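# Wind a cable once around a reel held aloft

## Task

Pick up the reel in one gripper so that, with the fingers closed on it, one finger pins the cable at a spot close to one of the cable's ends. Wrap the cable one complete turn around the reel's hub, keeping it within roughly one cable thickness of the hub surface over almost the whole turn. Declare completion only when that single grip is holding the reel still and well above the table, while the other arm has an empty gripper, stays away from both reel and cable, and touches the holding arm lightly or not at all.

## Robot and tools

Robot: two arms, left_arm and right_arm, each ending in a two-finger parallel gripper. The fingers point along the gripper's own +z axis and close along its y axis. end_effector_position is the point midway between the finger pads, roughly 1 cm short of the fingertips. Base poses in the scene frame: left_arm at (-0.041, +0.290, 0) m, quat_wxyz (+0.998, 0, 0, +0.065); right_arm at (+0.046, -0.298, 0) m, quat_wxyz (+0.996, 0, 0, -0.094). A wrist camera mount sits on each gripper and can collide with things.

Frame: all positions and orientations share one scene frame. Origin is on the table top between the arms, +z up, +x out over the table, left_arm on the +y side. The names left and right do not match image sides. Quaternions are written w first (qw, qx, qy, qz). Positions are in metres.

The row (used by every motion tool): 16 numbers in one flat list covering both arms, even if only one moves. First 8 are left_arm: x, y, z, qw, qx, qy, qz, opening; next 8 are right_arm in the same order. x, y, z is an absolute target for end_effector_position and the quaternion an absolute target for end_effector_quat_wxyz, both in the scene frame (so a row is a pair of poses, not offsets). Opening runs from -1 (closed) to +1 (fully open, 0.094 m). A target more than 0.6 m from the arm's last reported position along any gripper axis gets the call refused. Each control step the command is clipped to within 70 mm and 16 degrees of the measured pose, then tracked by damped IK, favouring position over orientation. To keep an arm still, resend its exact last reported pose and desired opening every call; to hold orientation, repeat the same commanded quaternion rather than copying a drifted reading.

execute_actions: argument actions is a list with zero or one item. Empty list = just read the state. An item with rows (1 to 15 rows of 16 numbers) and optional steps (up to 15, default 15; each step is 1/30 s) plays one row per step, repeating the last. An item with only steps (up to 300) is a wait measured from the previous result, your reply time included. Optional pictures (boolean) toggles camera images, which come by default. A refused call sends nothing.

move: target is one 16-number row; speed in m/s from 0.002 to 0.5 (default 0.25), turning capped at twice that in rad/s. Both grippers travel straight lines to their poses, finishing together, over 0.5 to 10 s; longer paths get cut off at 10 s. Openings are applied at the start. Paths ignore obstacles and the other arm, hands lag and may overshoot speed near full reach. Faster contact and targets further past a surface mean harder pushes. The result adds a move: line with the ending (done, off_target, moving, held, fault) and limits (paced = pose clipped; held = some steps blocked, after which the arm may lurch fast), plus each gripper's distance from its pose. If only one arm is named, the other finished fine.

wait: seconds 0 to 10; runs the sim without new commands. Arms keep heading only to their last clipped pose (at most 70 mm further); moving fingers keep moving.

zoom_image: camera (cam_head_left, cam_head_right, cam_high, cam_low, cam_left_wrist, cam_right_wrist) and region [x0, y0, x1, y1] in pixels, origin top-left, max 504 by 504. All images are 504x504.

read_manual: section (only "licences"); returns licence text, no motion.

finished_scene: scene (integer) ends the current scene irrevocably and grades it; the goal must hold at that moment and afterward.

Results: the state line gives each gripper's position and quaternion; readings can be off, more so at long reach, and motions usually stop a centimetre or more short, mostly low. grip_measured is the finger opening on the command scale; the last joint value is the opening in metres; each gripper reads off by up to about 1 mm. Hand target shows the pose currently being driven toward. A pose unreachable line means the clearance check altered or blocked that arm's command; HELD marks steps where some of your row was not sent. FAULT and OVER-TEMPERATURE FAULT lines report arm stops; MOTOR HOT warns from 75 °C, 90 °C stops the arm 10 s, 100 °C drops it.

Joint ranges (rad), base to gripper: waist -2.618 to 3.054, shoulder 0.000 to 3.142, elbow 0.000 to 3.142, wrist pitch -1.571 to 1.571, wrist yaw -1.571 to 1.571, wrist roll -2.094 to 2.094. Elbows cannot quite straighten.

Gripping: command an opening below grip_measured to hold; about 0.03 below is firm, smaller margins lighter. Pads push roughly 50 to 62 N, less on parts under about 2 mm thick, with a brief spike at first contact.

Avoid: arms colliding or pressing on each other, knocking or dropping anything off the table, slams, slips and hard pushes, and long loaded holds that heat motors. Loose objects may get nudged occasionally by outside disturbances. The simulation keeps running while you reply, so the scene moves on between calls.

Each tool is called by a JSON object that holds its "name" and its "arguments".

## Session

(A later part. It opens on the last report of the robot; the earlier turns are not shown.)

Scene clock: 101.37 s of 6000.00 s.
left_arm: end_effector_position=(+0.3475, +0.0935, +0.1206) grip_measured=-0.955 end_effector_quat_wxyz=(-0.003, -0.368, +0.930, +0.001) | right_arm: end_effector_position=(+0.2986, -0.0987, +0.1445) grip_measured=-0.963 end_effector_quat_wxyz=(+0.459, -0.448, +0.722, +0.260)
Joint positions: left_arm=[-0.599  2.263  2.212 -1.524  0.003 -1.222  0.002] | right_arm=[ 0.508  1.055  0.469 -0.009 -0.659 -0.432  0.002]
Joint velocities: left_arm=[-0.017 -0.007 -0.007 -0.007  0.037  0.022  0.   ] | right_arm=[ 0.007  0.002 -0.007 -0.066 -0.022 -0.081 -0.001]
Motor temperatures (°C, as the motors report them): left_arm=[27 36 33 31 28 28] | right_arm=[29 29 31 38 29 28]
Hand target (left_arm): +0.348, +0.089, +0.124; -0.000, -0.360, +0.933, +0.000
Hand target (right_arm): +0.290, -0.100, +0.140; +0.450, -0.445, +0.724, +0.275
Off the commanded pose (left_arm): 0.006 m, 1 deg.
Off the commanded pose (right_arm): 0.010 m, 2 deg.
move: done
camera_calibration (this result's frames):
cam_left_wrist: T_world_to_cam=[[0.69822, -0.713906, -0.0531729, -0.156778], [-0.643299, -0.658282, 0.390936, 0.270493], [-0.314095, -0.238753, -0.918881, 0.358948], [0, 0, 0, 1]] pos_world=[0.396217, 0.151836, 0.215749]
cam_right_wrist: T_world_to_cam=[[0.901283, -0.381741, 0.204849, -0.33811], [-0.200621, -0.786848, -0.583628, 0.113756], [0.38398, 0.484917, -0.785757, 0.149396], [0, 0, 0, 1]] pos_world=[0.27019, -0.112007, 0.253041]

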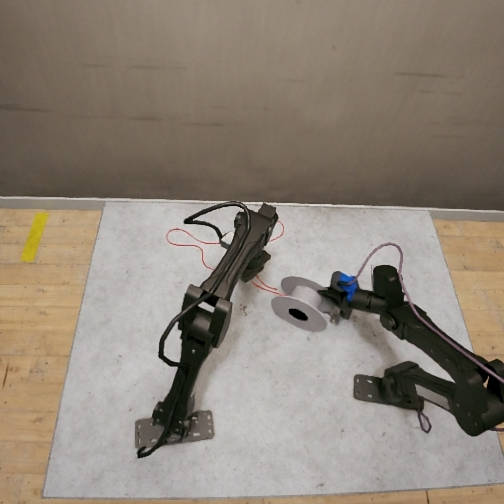

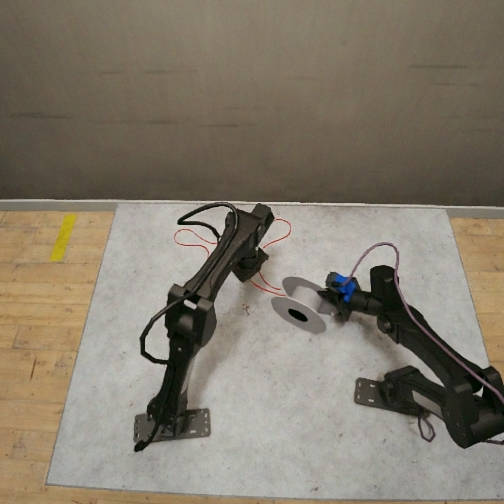

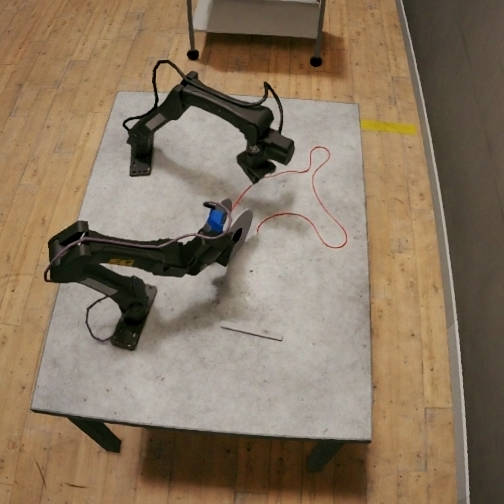

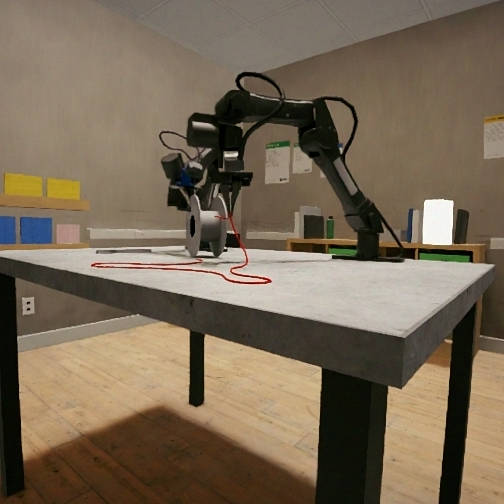

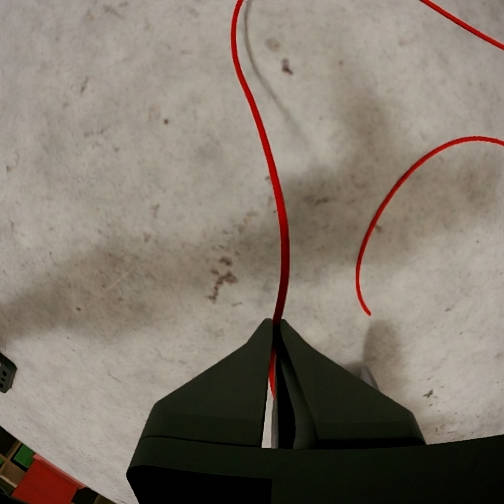

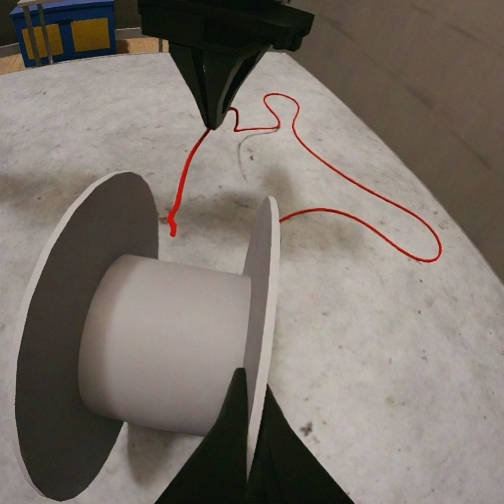

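{"name": "move", "arguments": {"target": [0.362,0.085,0.15,0,-0.46,0.888,0,-1,0.29,-0.1,0.14,0.45,-0.445,0.725,0.275,-1], "speed": 0.06}}

{"name": "move", "arguments": {"target": [0.362,0.085,0.15,0,-0.46,0.888,0,-1,0.316,-0.02,0.137,0.45,-0.445,0.725,0.275,-1], "speed": 0.05}}

Scene clock: 108.13 s of 6000.00 s.
left_arm: end_effector_position=(+0.3607, +0.0868, +0.1429) grip_measured=-0.955 end_effector_quat_wxyz=(+0.017, -0.458, +0.889, -0.027) | right_arm: end_effector_position=(+0.2986, -0.0987, +0.1445) grip_measured=-0.963 end_effector_quat_wxyz=(+0.459, -0.448, +0.722, +0.260)
Joint positions: left_arm=[-0.599  2.284  2.336 -1.559  0.003 -1.421  0.002] | right_arm=[ 0.508  1.055  0.469 -0.009 -0.659 -0.432  0.002]
Joint velocities: left_arm=[-0.002  0.017 -0.017 -0.022 -0.066 -0.022 -0.001] | right_arm=[-0.002 -0.017  0.007 -0.007 -0.037 -0.037 -0.   ]
Motor temperatures (°C, as the motors report them): left_arm=[27 36 33 31 28 28] | right_arm=[29 29 31 38 29 28]
Hand target (left_arm): +0.361, +0.085, +0.149; +0.022, -0.459, +0.888, -0.030
Hand target (right_arm): +0.290, -0.100, +0.140; +0.450, -0.445, +0.724, +0.275
Off the commanded pose (left_arm): 0.007 m, 4 deg.
Off the commanded pose (right_arm): 0.010 m, 2 deg.
joint sent to its limit (left arm) — the command would take joint 4 (wrist pitch) past its lower limit, so that joint was sent only as far as its limit.
move: off_target (left_arm)
camera_calibration (this result's frames):
cam_left_wrist: T_world_to_cam=[[0.826648, -0.562563, 0.0132785, -0.23857], [-0.523966, -0.760899, 0.382742, 0.232914], [-0.205213, -0.32335, -0.92376, 0.350744], [0, 0, 0, 1]] pos_world=[0.391229, 0.156427, 0.238026]
cam_right_wrist: T_world_to_cam=[[0.901289, -0.381369, 0.205515, -0.338172], [-0.200005, -0.787107, -0.583491, 0.113526], [0.384287, 0.48479, -0.785686, 0.149281], [0, 0, 0, 1]] pos_world=[0.270129, -0.111981, 0.253029]

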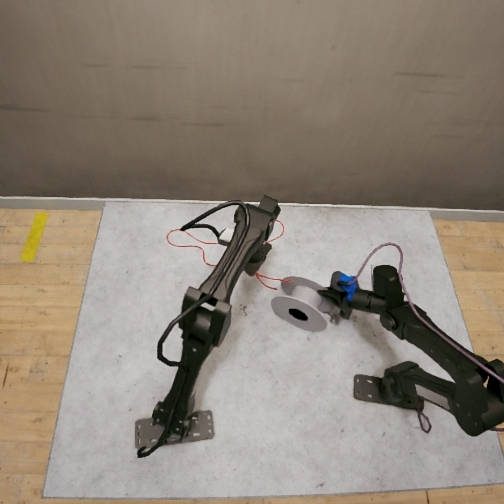

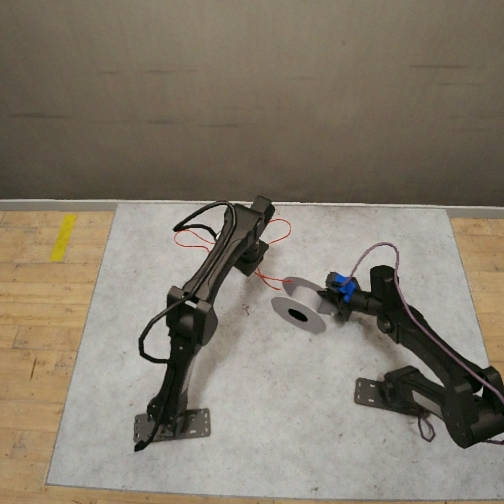

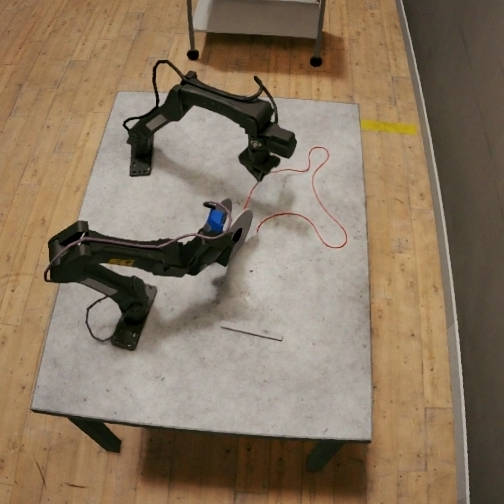

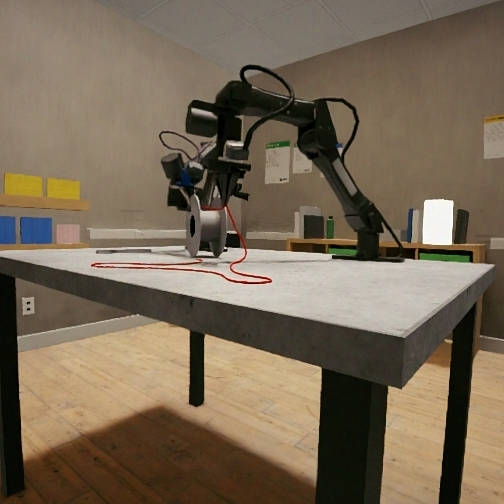

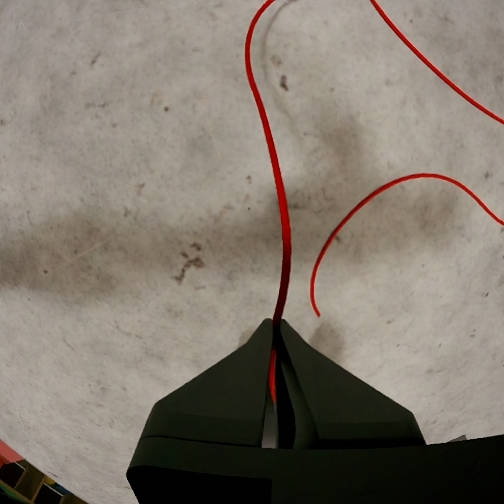

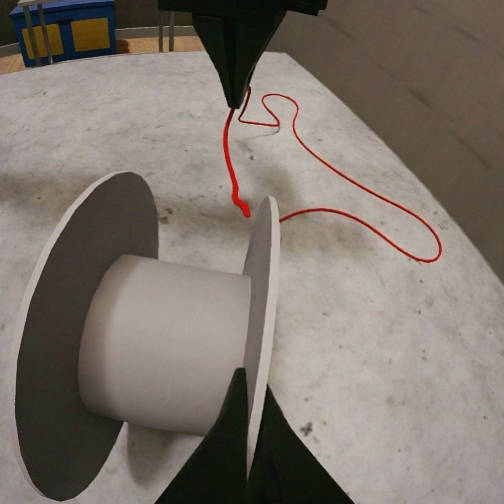

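Scene clock: 110.07 s of 6000.00 s.
left_arm: end_effector_position=(+0.3607, +0.0868, +0.1429) grip_measured=-0.955 end_effector_quat_wxyz=(+0.017, -0.459, +0.888, -0.027) | right_arm: end_effector_position=(+0.3173, -0.0236, +0.1457) grip_measured=-0.963 end_effector_quat_wxyz=(+0.468, -0.446, +0.713, +0.273)
Joint positions: left_arm=[-0.599  2.284  2.336 -1.559  0.003 -1.424  0.002] | right_arm=[ 0.774  1.31   0.565  0.268 -0.454 -0.253  0.002]
Joint velocities: left_arm=[ 0.012 -0.002 -0.017 -0.037  0.007 -0.022  0.   ] | right_arm=[-0.017  0.002 -0.002  0.066 -0.007  0.051  0.   ]
Motor temperatures (°C, as the motors report them): left_arm=[27 36 33 31 28 28] | right_arm=[29 29 31 38 29 28]
Hand target (left_arm): +0.362, +0.085, +0.150; +0.022, -0.460, +0.887, -0.031
Hand target (right_arm): +0.316, -0.020, +0.139; +0.451, -0.442, +0.724, +0.278
Off the commanded pose (left_arm): 0.007 m, 4 deg.
Off the commanded pose (right_arm): 0.009 m, 2 deg.
joint sent to its limit (left arm) — the command would take joint 4 (wrist pitch) past its lower limit, so that joint was sent only as far as its limit.
move: off_target (left_arm)
camera_calibration (this result's frames):
cam_left_wrist: T_world_to_cam=[[0.828359, -0.56004, 0.0132926, -0.239408], [-0.52161, -0.762428, 0.382919, 0.232171], [-0.204316, -0.324128, -0.923686, 0.350478], [0, 0, 0, 1]] pos_world=[0.391026, 0.156535, 0.238011]
cam_right_wrist: T_world_to_cam=[[0.904556, -0.376508, 0.200049, -0.326697], [-0.185204, -0.769619, -0.611053, 0.176854], [0.384028, 0.515682, -0.765895, 0.104543], [0, 0, 0, 1]] pos_world=[0.288122, -0.0408045, 0.253491]

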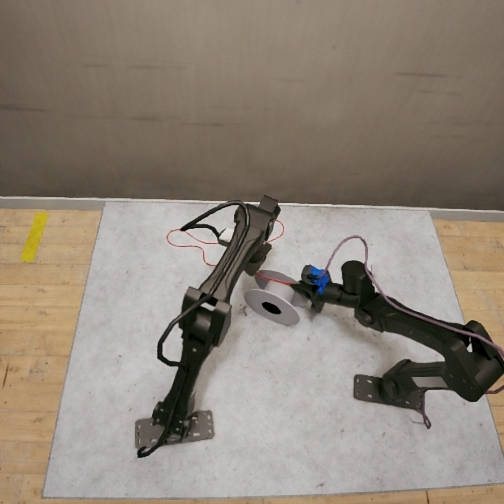

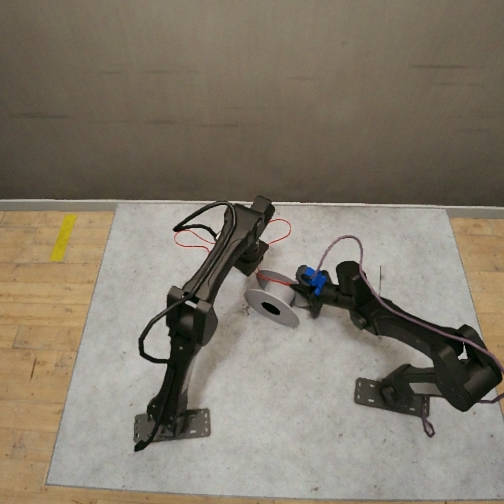

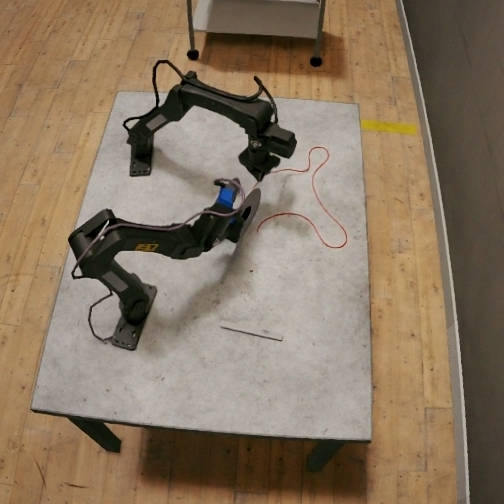

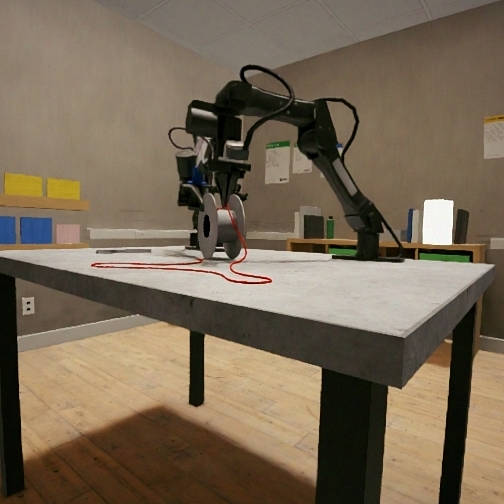

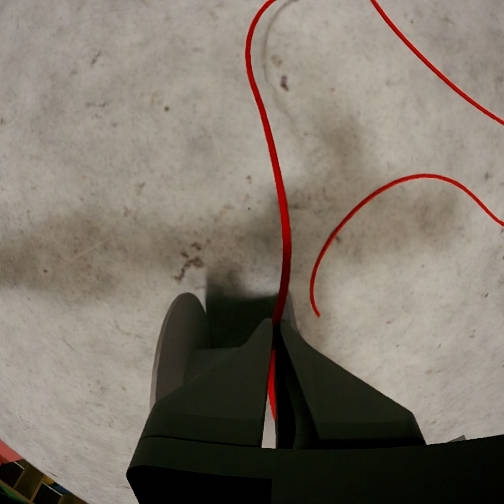

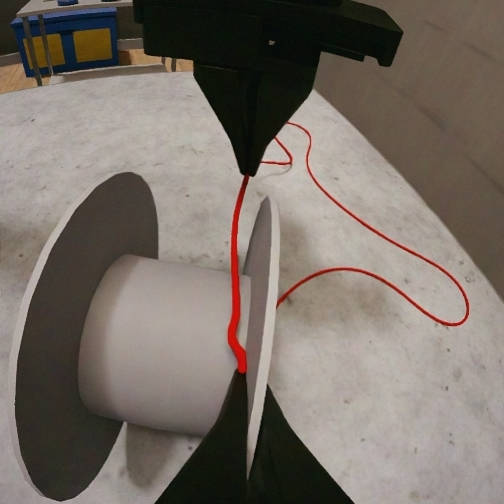

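{"name": "move", "arguments": {"target": [0.358,0.075,0.13,0,-0.46,0.888,0,-1,0.317,-0.02,0.156,0.45,-0.445,0.725,0.275,-0.35], "speed": 0.03}}

{"name": "move", "arguments": {"target": [0.358,0.075,0.13,0,-0.46,0.888,0,-1,0.325,0.0,0.156,0.45,-0.445,0.725,0.275,-0.35], "speed": 0.03}}

Scene clock: 116.50 s of 6000.00 s.
left_arm: end_effector_position=(+0.3576, +0.0795, +0.1257) grip_measured=-0.955 end_effector_quat_wxyz=(+0.005, -0.462, +0.887, -0.010) | right_arm: end_effector_position=(+0.3176, -0.0235, +0.1464) grip_measured=-0.353 end_effector_quat_wxyz=(+0.447, -0.445, +0.727, +0.273)
Joint positions: left_arm=[-0.617  2.324  2.336 -1.559  0.003 -1.447  0.002] | right_arm=[ 0.774  1.311  0.613  0.172 -0.453 -0.249  0.03 ]
Joint velocities: left_arm=[ 0.007  0.002  0.002 -0.037  0.081 -0.022 -0.   ] | right_arm=[ 0.007 -0.007 -0.012  0.007 -0.022 -0.037  0.   ]
Motor temperatures (°C, as the motors report them): left_arm=[27 36 33 31 28 28] | right_arm=[29 29 31 38 29 28]
Hand target (left_arm): +0.357, +0.075, +0.130; +0.008, -0.460, +0.888, -0.012
Hand target (right_arm): +0.317, -0.020, +0.156; +0.450, -0.445, +0.724, +0.275
Off the commanded pose (left_arm): 0.006 m, 1 deg.
Off the commanded pose (right_arm): 0.010 m, 0 deg.
joint sent to its limit (left arm) — the command would take joint 4 (wrist pitch) past its lower limit, so that joint was sent only as far as its limit.
move: done
camera_calibration (this result's frames):
cam_left_wrist: T_world_to_cam=[[0.831302, -0.55519, -0.0264632, -0.237161], [-0.50332, -0.772126, 0.387932, 0.225197], [-0.235809, -0.309169, -0.921308, 0.341342], [0, 0, 0, 1]] pos_world=[0.39099, 0.147744, 0.220844]
cam_right_wrist: T_world_to_cam=[[0.911682, -0.374076, 0.17001, -0.324919], [-0.213127, -0.784248, -0.582694, 0.181807], [0.351302, 0.494998, -0.79471, 0.119118], [0, 0, 0, 1]] pos_world=[0.293125, -0.0379259, 0.255842]

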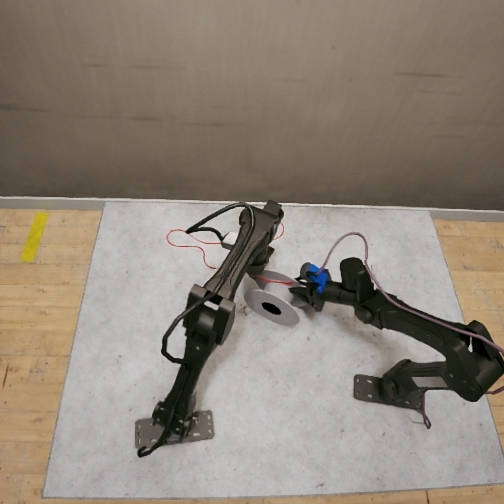

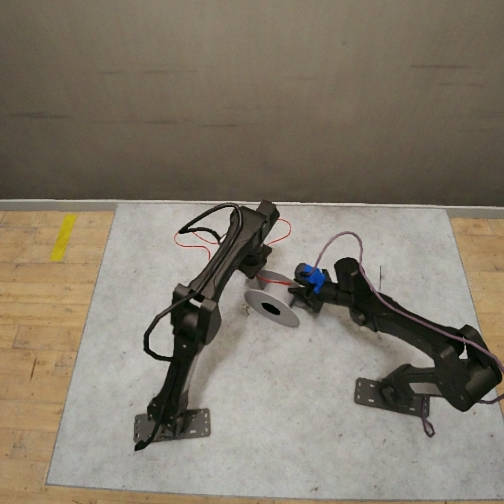

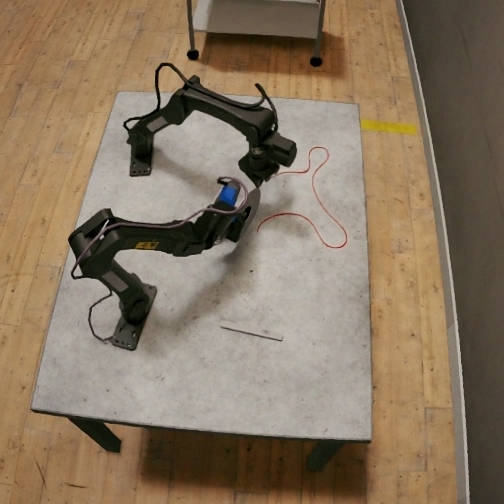

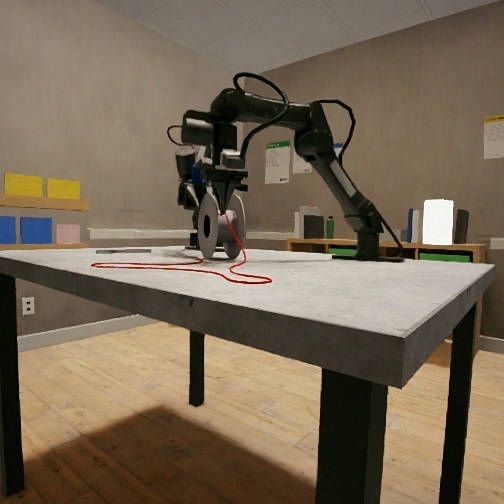

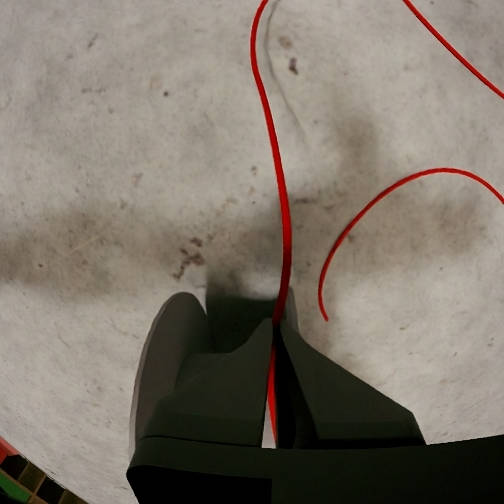

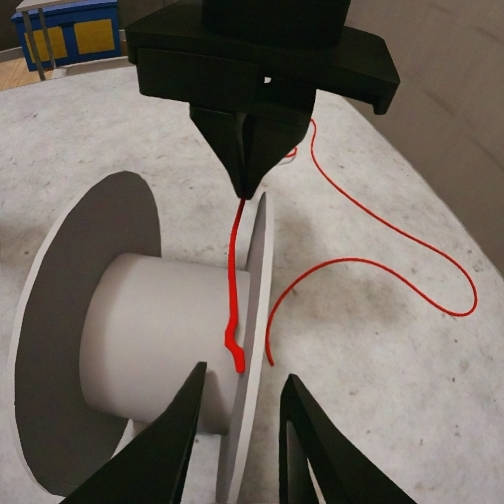

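Scene clock: 117.63 s of 6000.00 s.
left_arm: end_effector_position=(+0.3576, +0.0795, +0.1257) grip_measured=-0.955 end_effector_quat_wxyz=(+0.005, -0.462, +0.887, -0.010) | right_arm: end_effector_position=(+0.3214, -0.0058, +0.1517) grip_measured=-0.353 end_effector_quat_wxyz=(+0.446, -0.446, +0.726, +0.274)
Joint positions: left_arm=[-0.617  2.324  2.336 -1.559  0.003 -1.447  0.002] | right_arm=[ 0.822  1.359  0.668  0.176 -0.415 -0.224  0.03 ]
Joint velocities: left_arm=[ 0.012 -0.012  0.017 -0.066 -0.081 -0.022 -0.   ] | right_arm=[-0.027  0.002  0.007 -0.022 -0.095  0.007  0.   ]
Motor temperatures (°C, as the motors report them): left_arm=[27 36 33 31 28 28] | right_arm=[29 29 32 38 29 28]
Hand target (left_arm): +0.358, +0.075, +0.130; +0.008, -0.460, +0.888, -0.012
Hand target (right_arm): +0.325, -0.000, +0.156; +0.450, -0.444, +0.724, +0.275
Off the commanded pose (left_arm): 0.006 m, 1 deg.
Off the commanded pose (right_arm): 0.008 m, 0 deg.
joint sent to its limit (left arm) — the command would take joint 4 (wrist pitch) past its lower limit, so that joint was sent only as far as its limit.
move: done
camera_calibration (this result's frames):
cam_left_wrist: T_world_to_cam=[[0.831302, -0.55519, -0.0264632, -0.237161], [-0.50332, -0.772126, 0.387932, 0.225197], [-0.235809, -0.309169, -0.921308, 0.341342], [0, 0, 0, 1]] pos_world=[0.39099, 0.147744, 0.220844]
cam_right_wrist: T_world_to_cam=[[0.912942, -0.371365, 0.169188, -0.322944], [-0.211038, -0.784477, -0.583146, 0.198975], [0.349285, 0.496673, -0.794554, 0.113814], [0, 0, 0, 1]] pos_world=[0.297067, -0.0203678, 0.261101]

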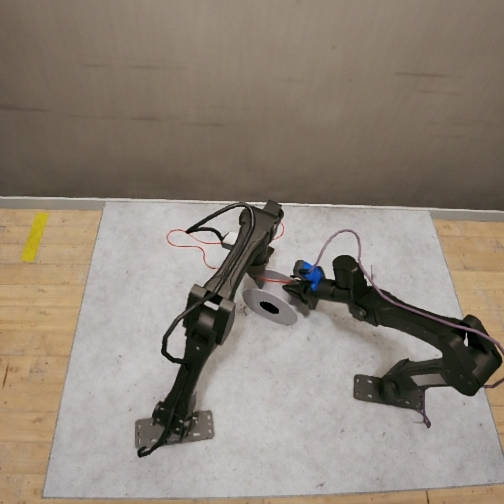

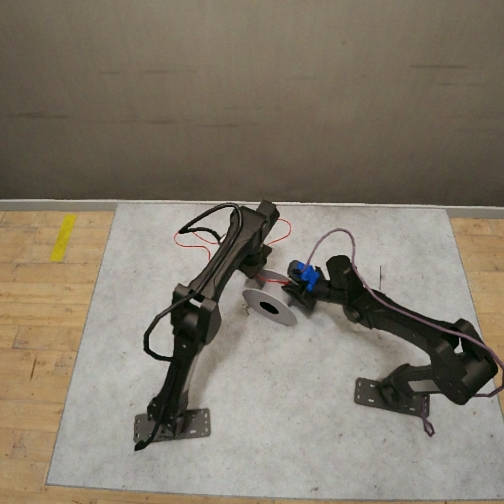

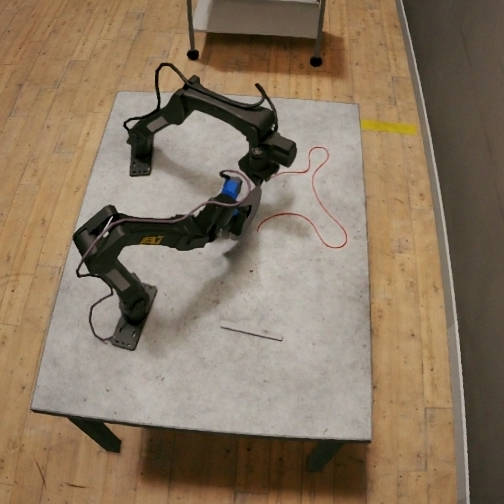

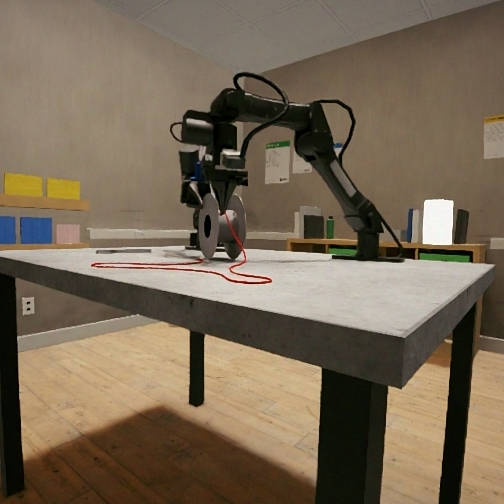

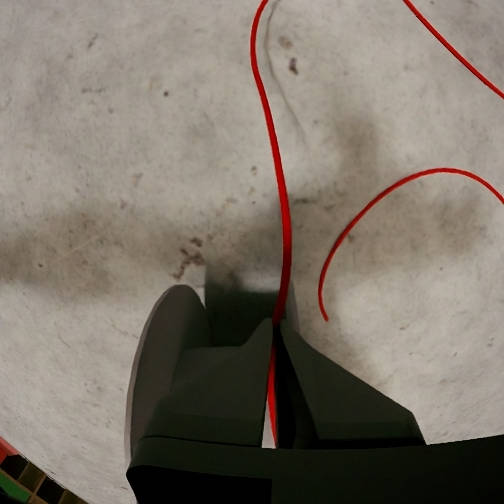

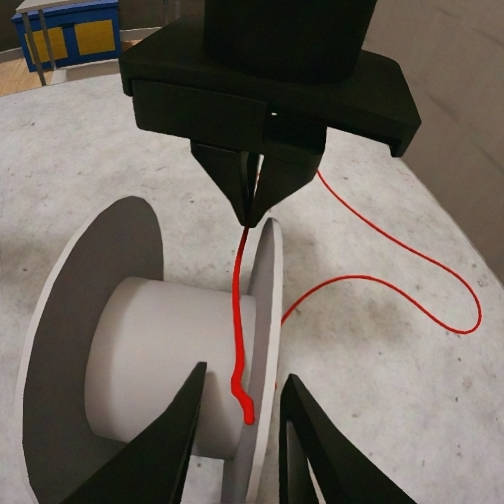

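A bit higher and forward, then close.

{"name": "move", "arguments": {"target": [0.358,0.075,0.13,0,-0.46,0.888,0,-1,0.333,0.004,0.164,0.45,-0.445,0.725,0.275,-0.35], "speed": 0.03}}

{"name": "move", "arguments": {"target": [0.358,0.075,0.13,0,-0.46,0.888,0,-1,0.333,0.004,0.164,0.45,-0.445,0.725,0.275,-1]}}

Scene clock: 123.43 s of 6000.00 s.
left_arm: end_effector_position=(+0.3576, +0.0795, +0.1257) grip_measured=-0.955 end_effector_quat_wxyz=(+0.005, -0.462, +0.887, -0.010) | right_arm: end_effector_position=(+0.3312, +0.0011, +0.1650) grip_measured=-0.353 end_effector_quat_wxyz=(+0.457, -0.444, +0.720, +0.275)
Joint positions: left_arm=[-0.617  2.324  2.336 -1.559  0.003 -1.447  0.002] | right_arm=[ 0.822  1.381  0.721  0.17  -0.413 -0.223  0.03 ]
Joint velocities: left_arm=[-0.002  0.002  0.012 -0.022 -0.066 -0.007 -0.   ] | right_arm=[-0.007 -0.012  0.002 -0.081  0.037 -0.066  0.   ]
Motor temperatures (°C, as the motors report them): left_arm=[27 36 33 31 28 28] | right_arm=[29 29 32 38 29 28]
Hand target (left_arm): +0.358, +0.075, +0.130; +0.008, -0.460, +0.888, -0.012
Hand target (right_arm): +0.333, +0.004, +0.164; +0.450, -0.444, +0.724, +0.275
Off the commanded pose (left_arm): 0.006 m, 1 deg.
Off the commanded pose (right_arm): 0.004 m, 1 deg.
joint sent to its limit (left arm) — the command would take joint 4 (wrist pitch) past its lower limit, so that joint was sent only as far as its limit.
move: done
camera_calibration (this result's frames):
cam_left_wrist: T_world_to_cam=[[0.831302, -0.55519, -0.0264632, -0.237161], [-0.50332, -0.772126, 0.387932, 0.225197], [-0.235809, -0.309169, -0.921308, 0.341342], [0, 0, 0, 1]] pos_world=[0.39099, 0.147744, 0.220844]
cam_right_wrist: T_world_to_cam=[[0.908632, -0.375916, 0.181869, -0.332295], [-0.200963, -0.775383, -0.598661, 0.213388], [0.366064, 0.507413, -0.780083, 0.109606], [0, 0, 0, 1]] pos_world=[0.304694, -0.0150731, 0.273683]

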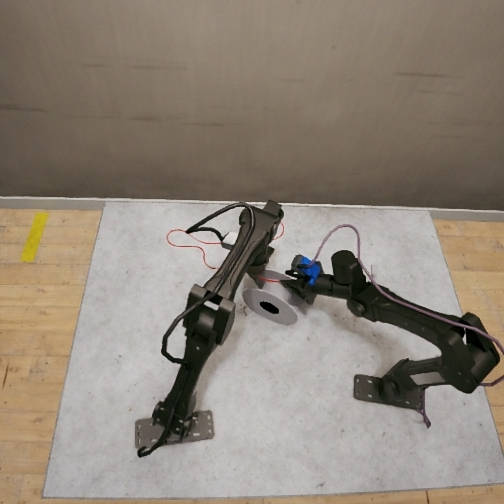

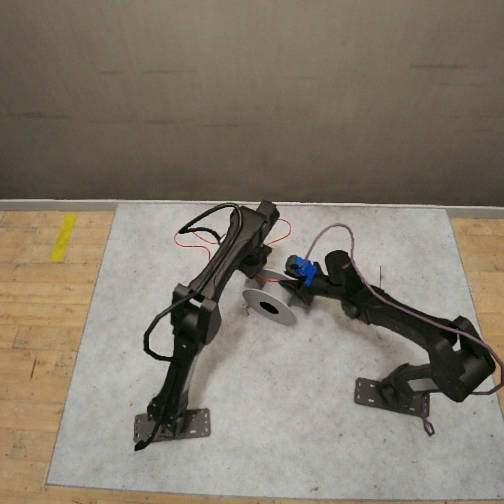

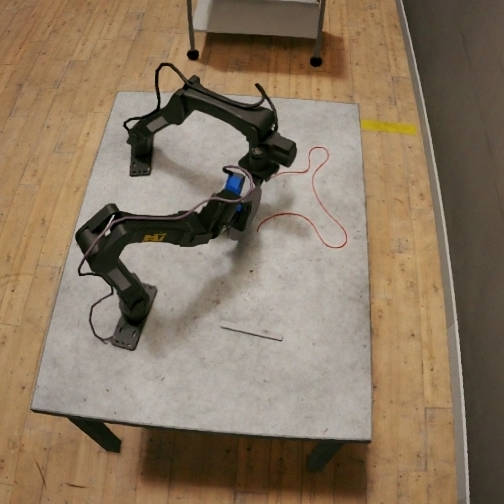

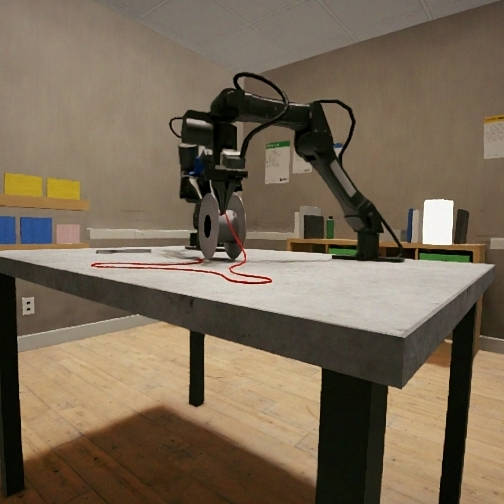

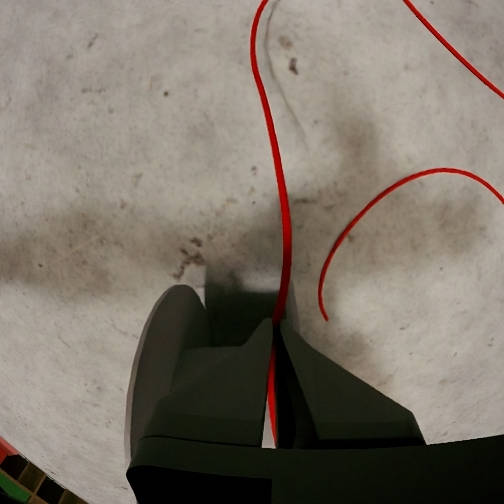

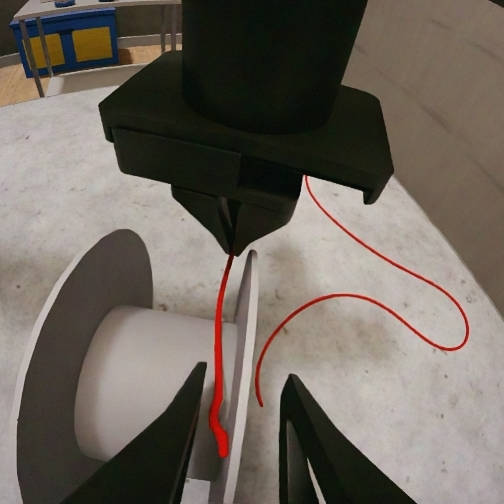

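Scene clock: 124.13 s of 6000.00 s.
left_arm: end_effector_position=(+0.3575, +0.0794, +0.1257) grip_measured=-0.955 end_effector_quat_wxyz=(+0.005, -0.462, +0.887, -0.011) | right_arm: end_effector_position=(+0.3311, +0.0011, +0.1648) grip_measured=-0.909 end_effector_quat_wxyz=(+0.457, -0.444, +0.720, +0.275)
Joint positions: left_arm=[-0.617  2.324  2.336 -1.559  0.004 -1.448  0.002] | right_arm=[ 0.823  1.381  0.721  0.169 -0.412 -0.223  0.004]
Joint velocities: left_arm=[ 0.007  0.002  0.017  0.022 -0.066  0.037 -0.   ] | right_arm=[-0.002 -0.017 -0.017 -0.051 -0.037 -0.037 -0.   ]
Motor temperatures (°C, as the motors report them): left_arm=[27 36 33 31 28 28] | right_arm=[29 29 32 38 29 28]
Hand target (left_arm): +0.358, +0.075, +0.130; +0.008, -0.460, +0.888, -0.012
Hand target (right_arm): +0.333, +0.004, +0.164; +0.450, -0.445, +0.724, +0.275
Off the commanded pose (left_arm): 0.006 m, 1 deg.
Off the commanded pose (right_arm): 0.004 m, 1 deg.
joint sent to its limit (left arm) — the command would take joint 4 (wrist pitch) past its lower limit, so that joint was sent only as far as its limit.
move: done
camera_calibration (this result's frames):
cam_left_wrist: T_world_to_cam=[[0.831495, -0.554906, -0.0263863, -0.237276], [-0.502898, -0.772044, 0.38864, 0.224826], [-0.23603, -0.309883, -0.921012, 0.341389], [0, 0, 0, 1]] pos_world=[0.390936, 0.147701, 0.220786]
cam_right_wrist: T_world_to_cam=[[0.908741, -0.375766, 0.181631, -0.332138], [-0.201232, -0.775749, -0.598096, 0.213275], [0.365644, 0.506964, -0.780571, 0.109728], [0, 0, 0, 1]] pos_world=[0.304624, -0.0149866, 0.273536]

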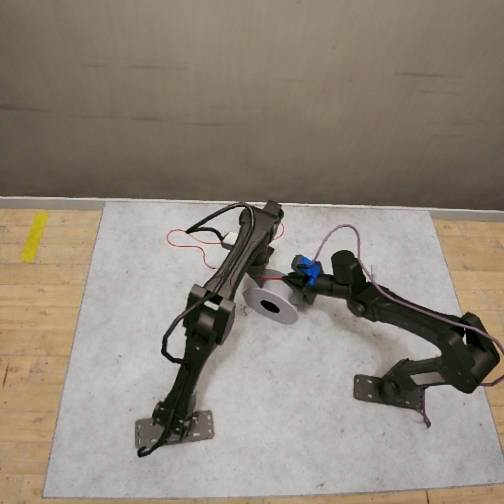

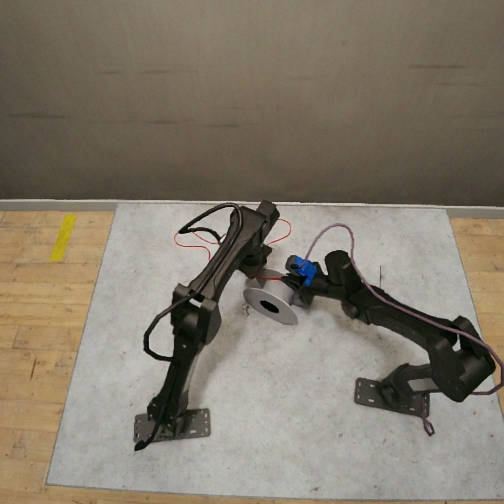

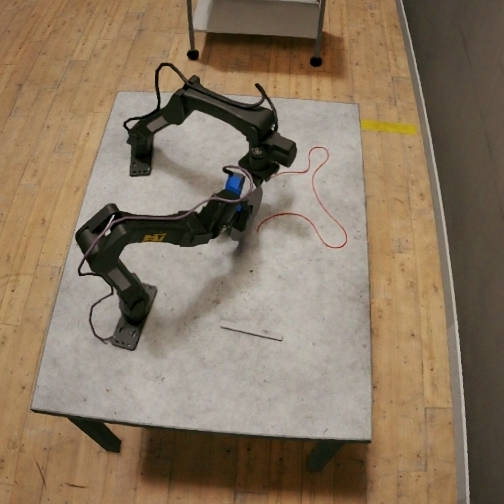

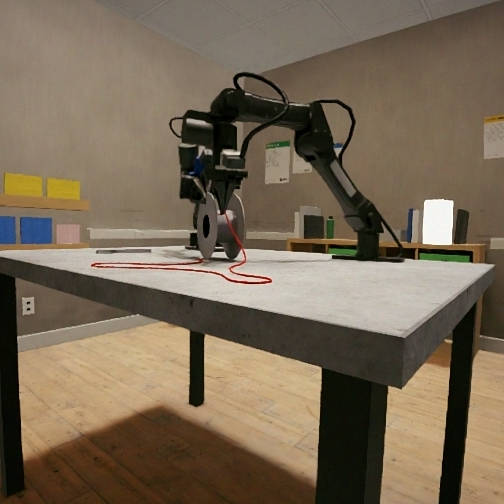

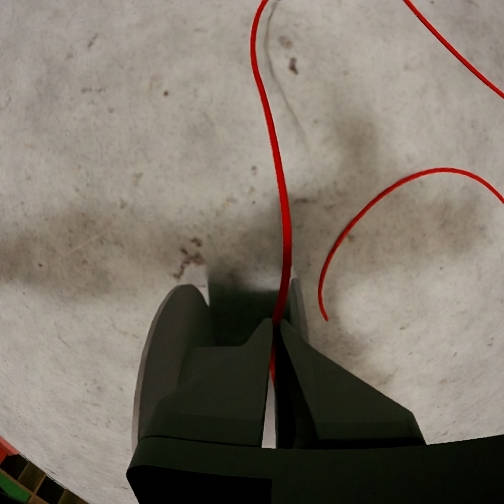

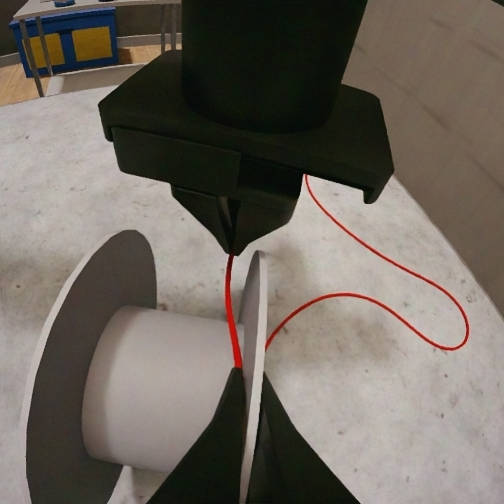

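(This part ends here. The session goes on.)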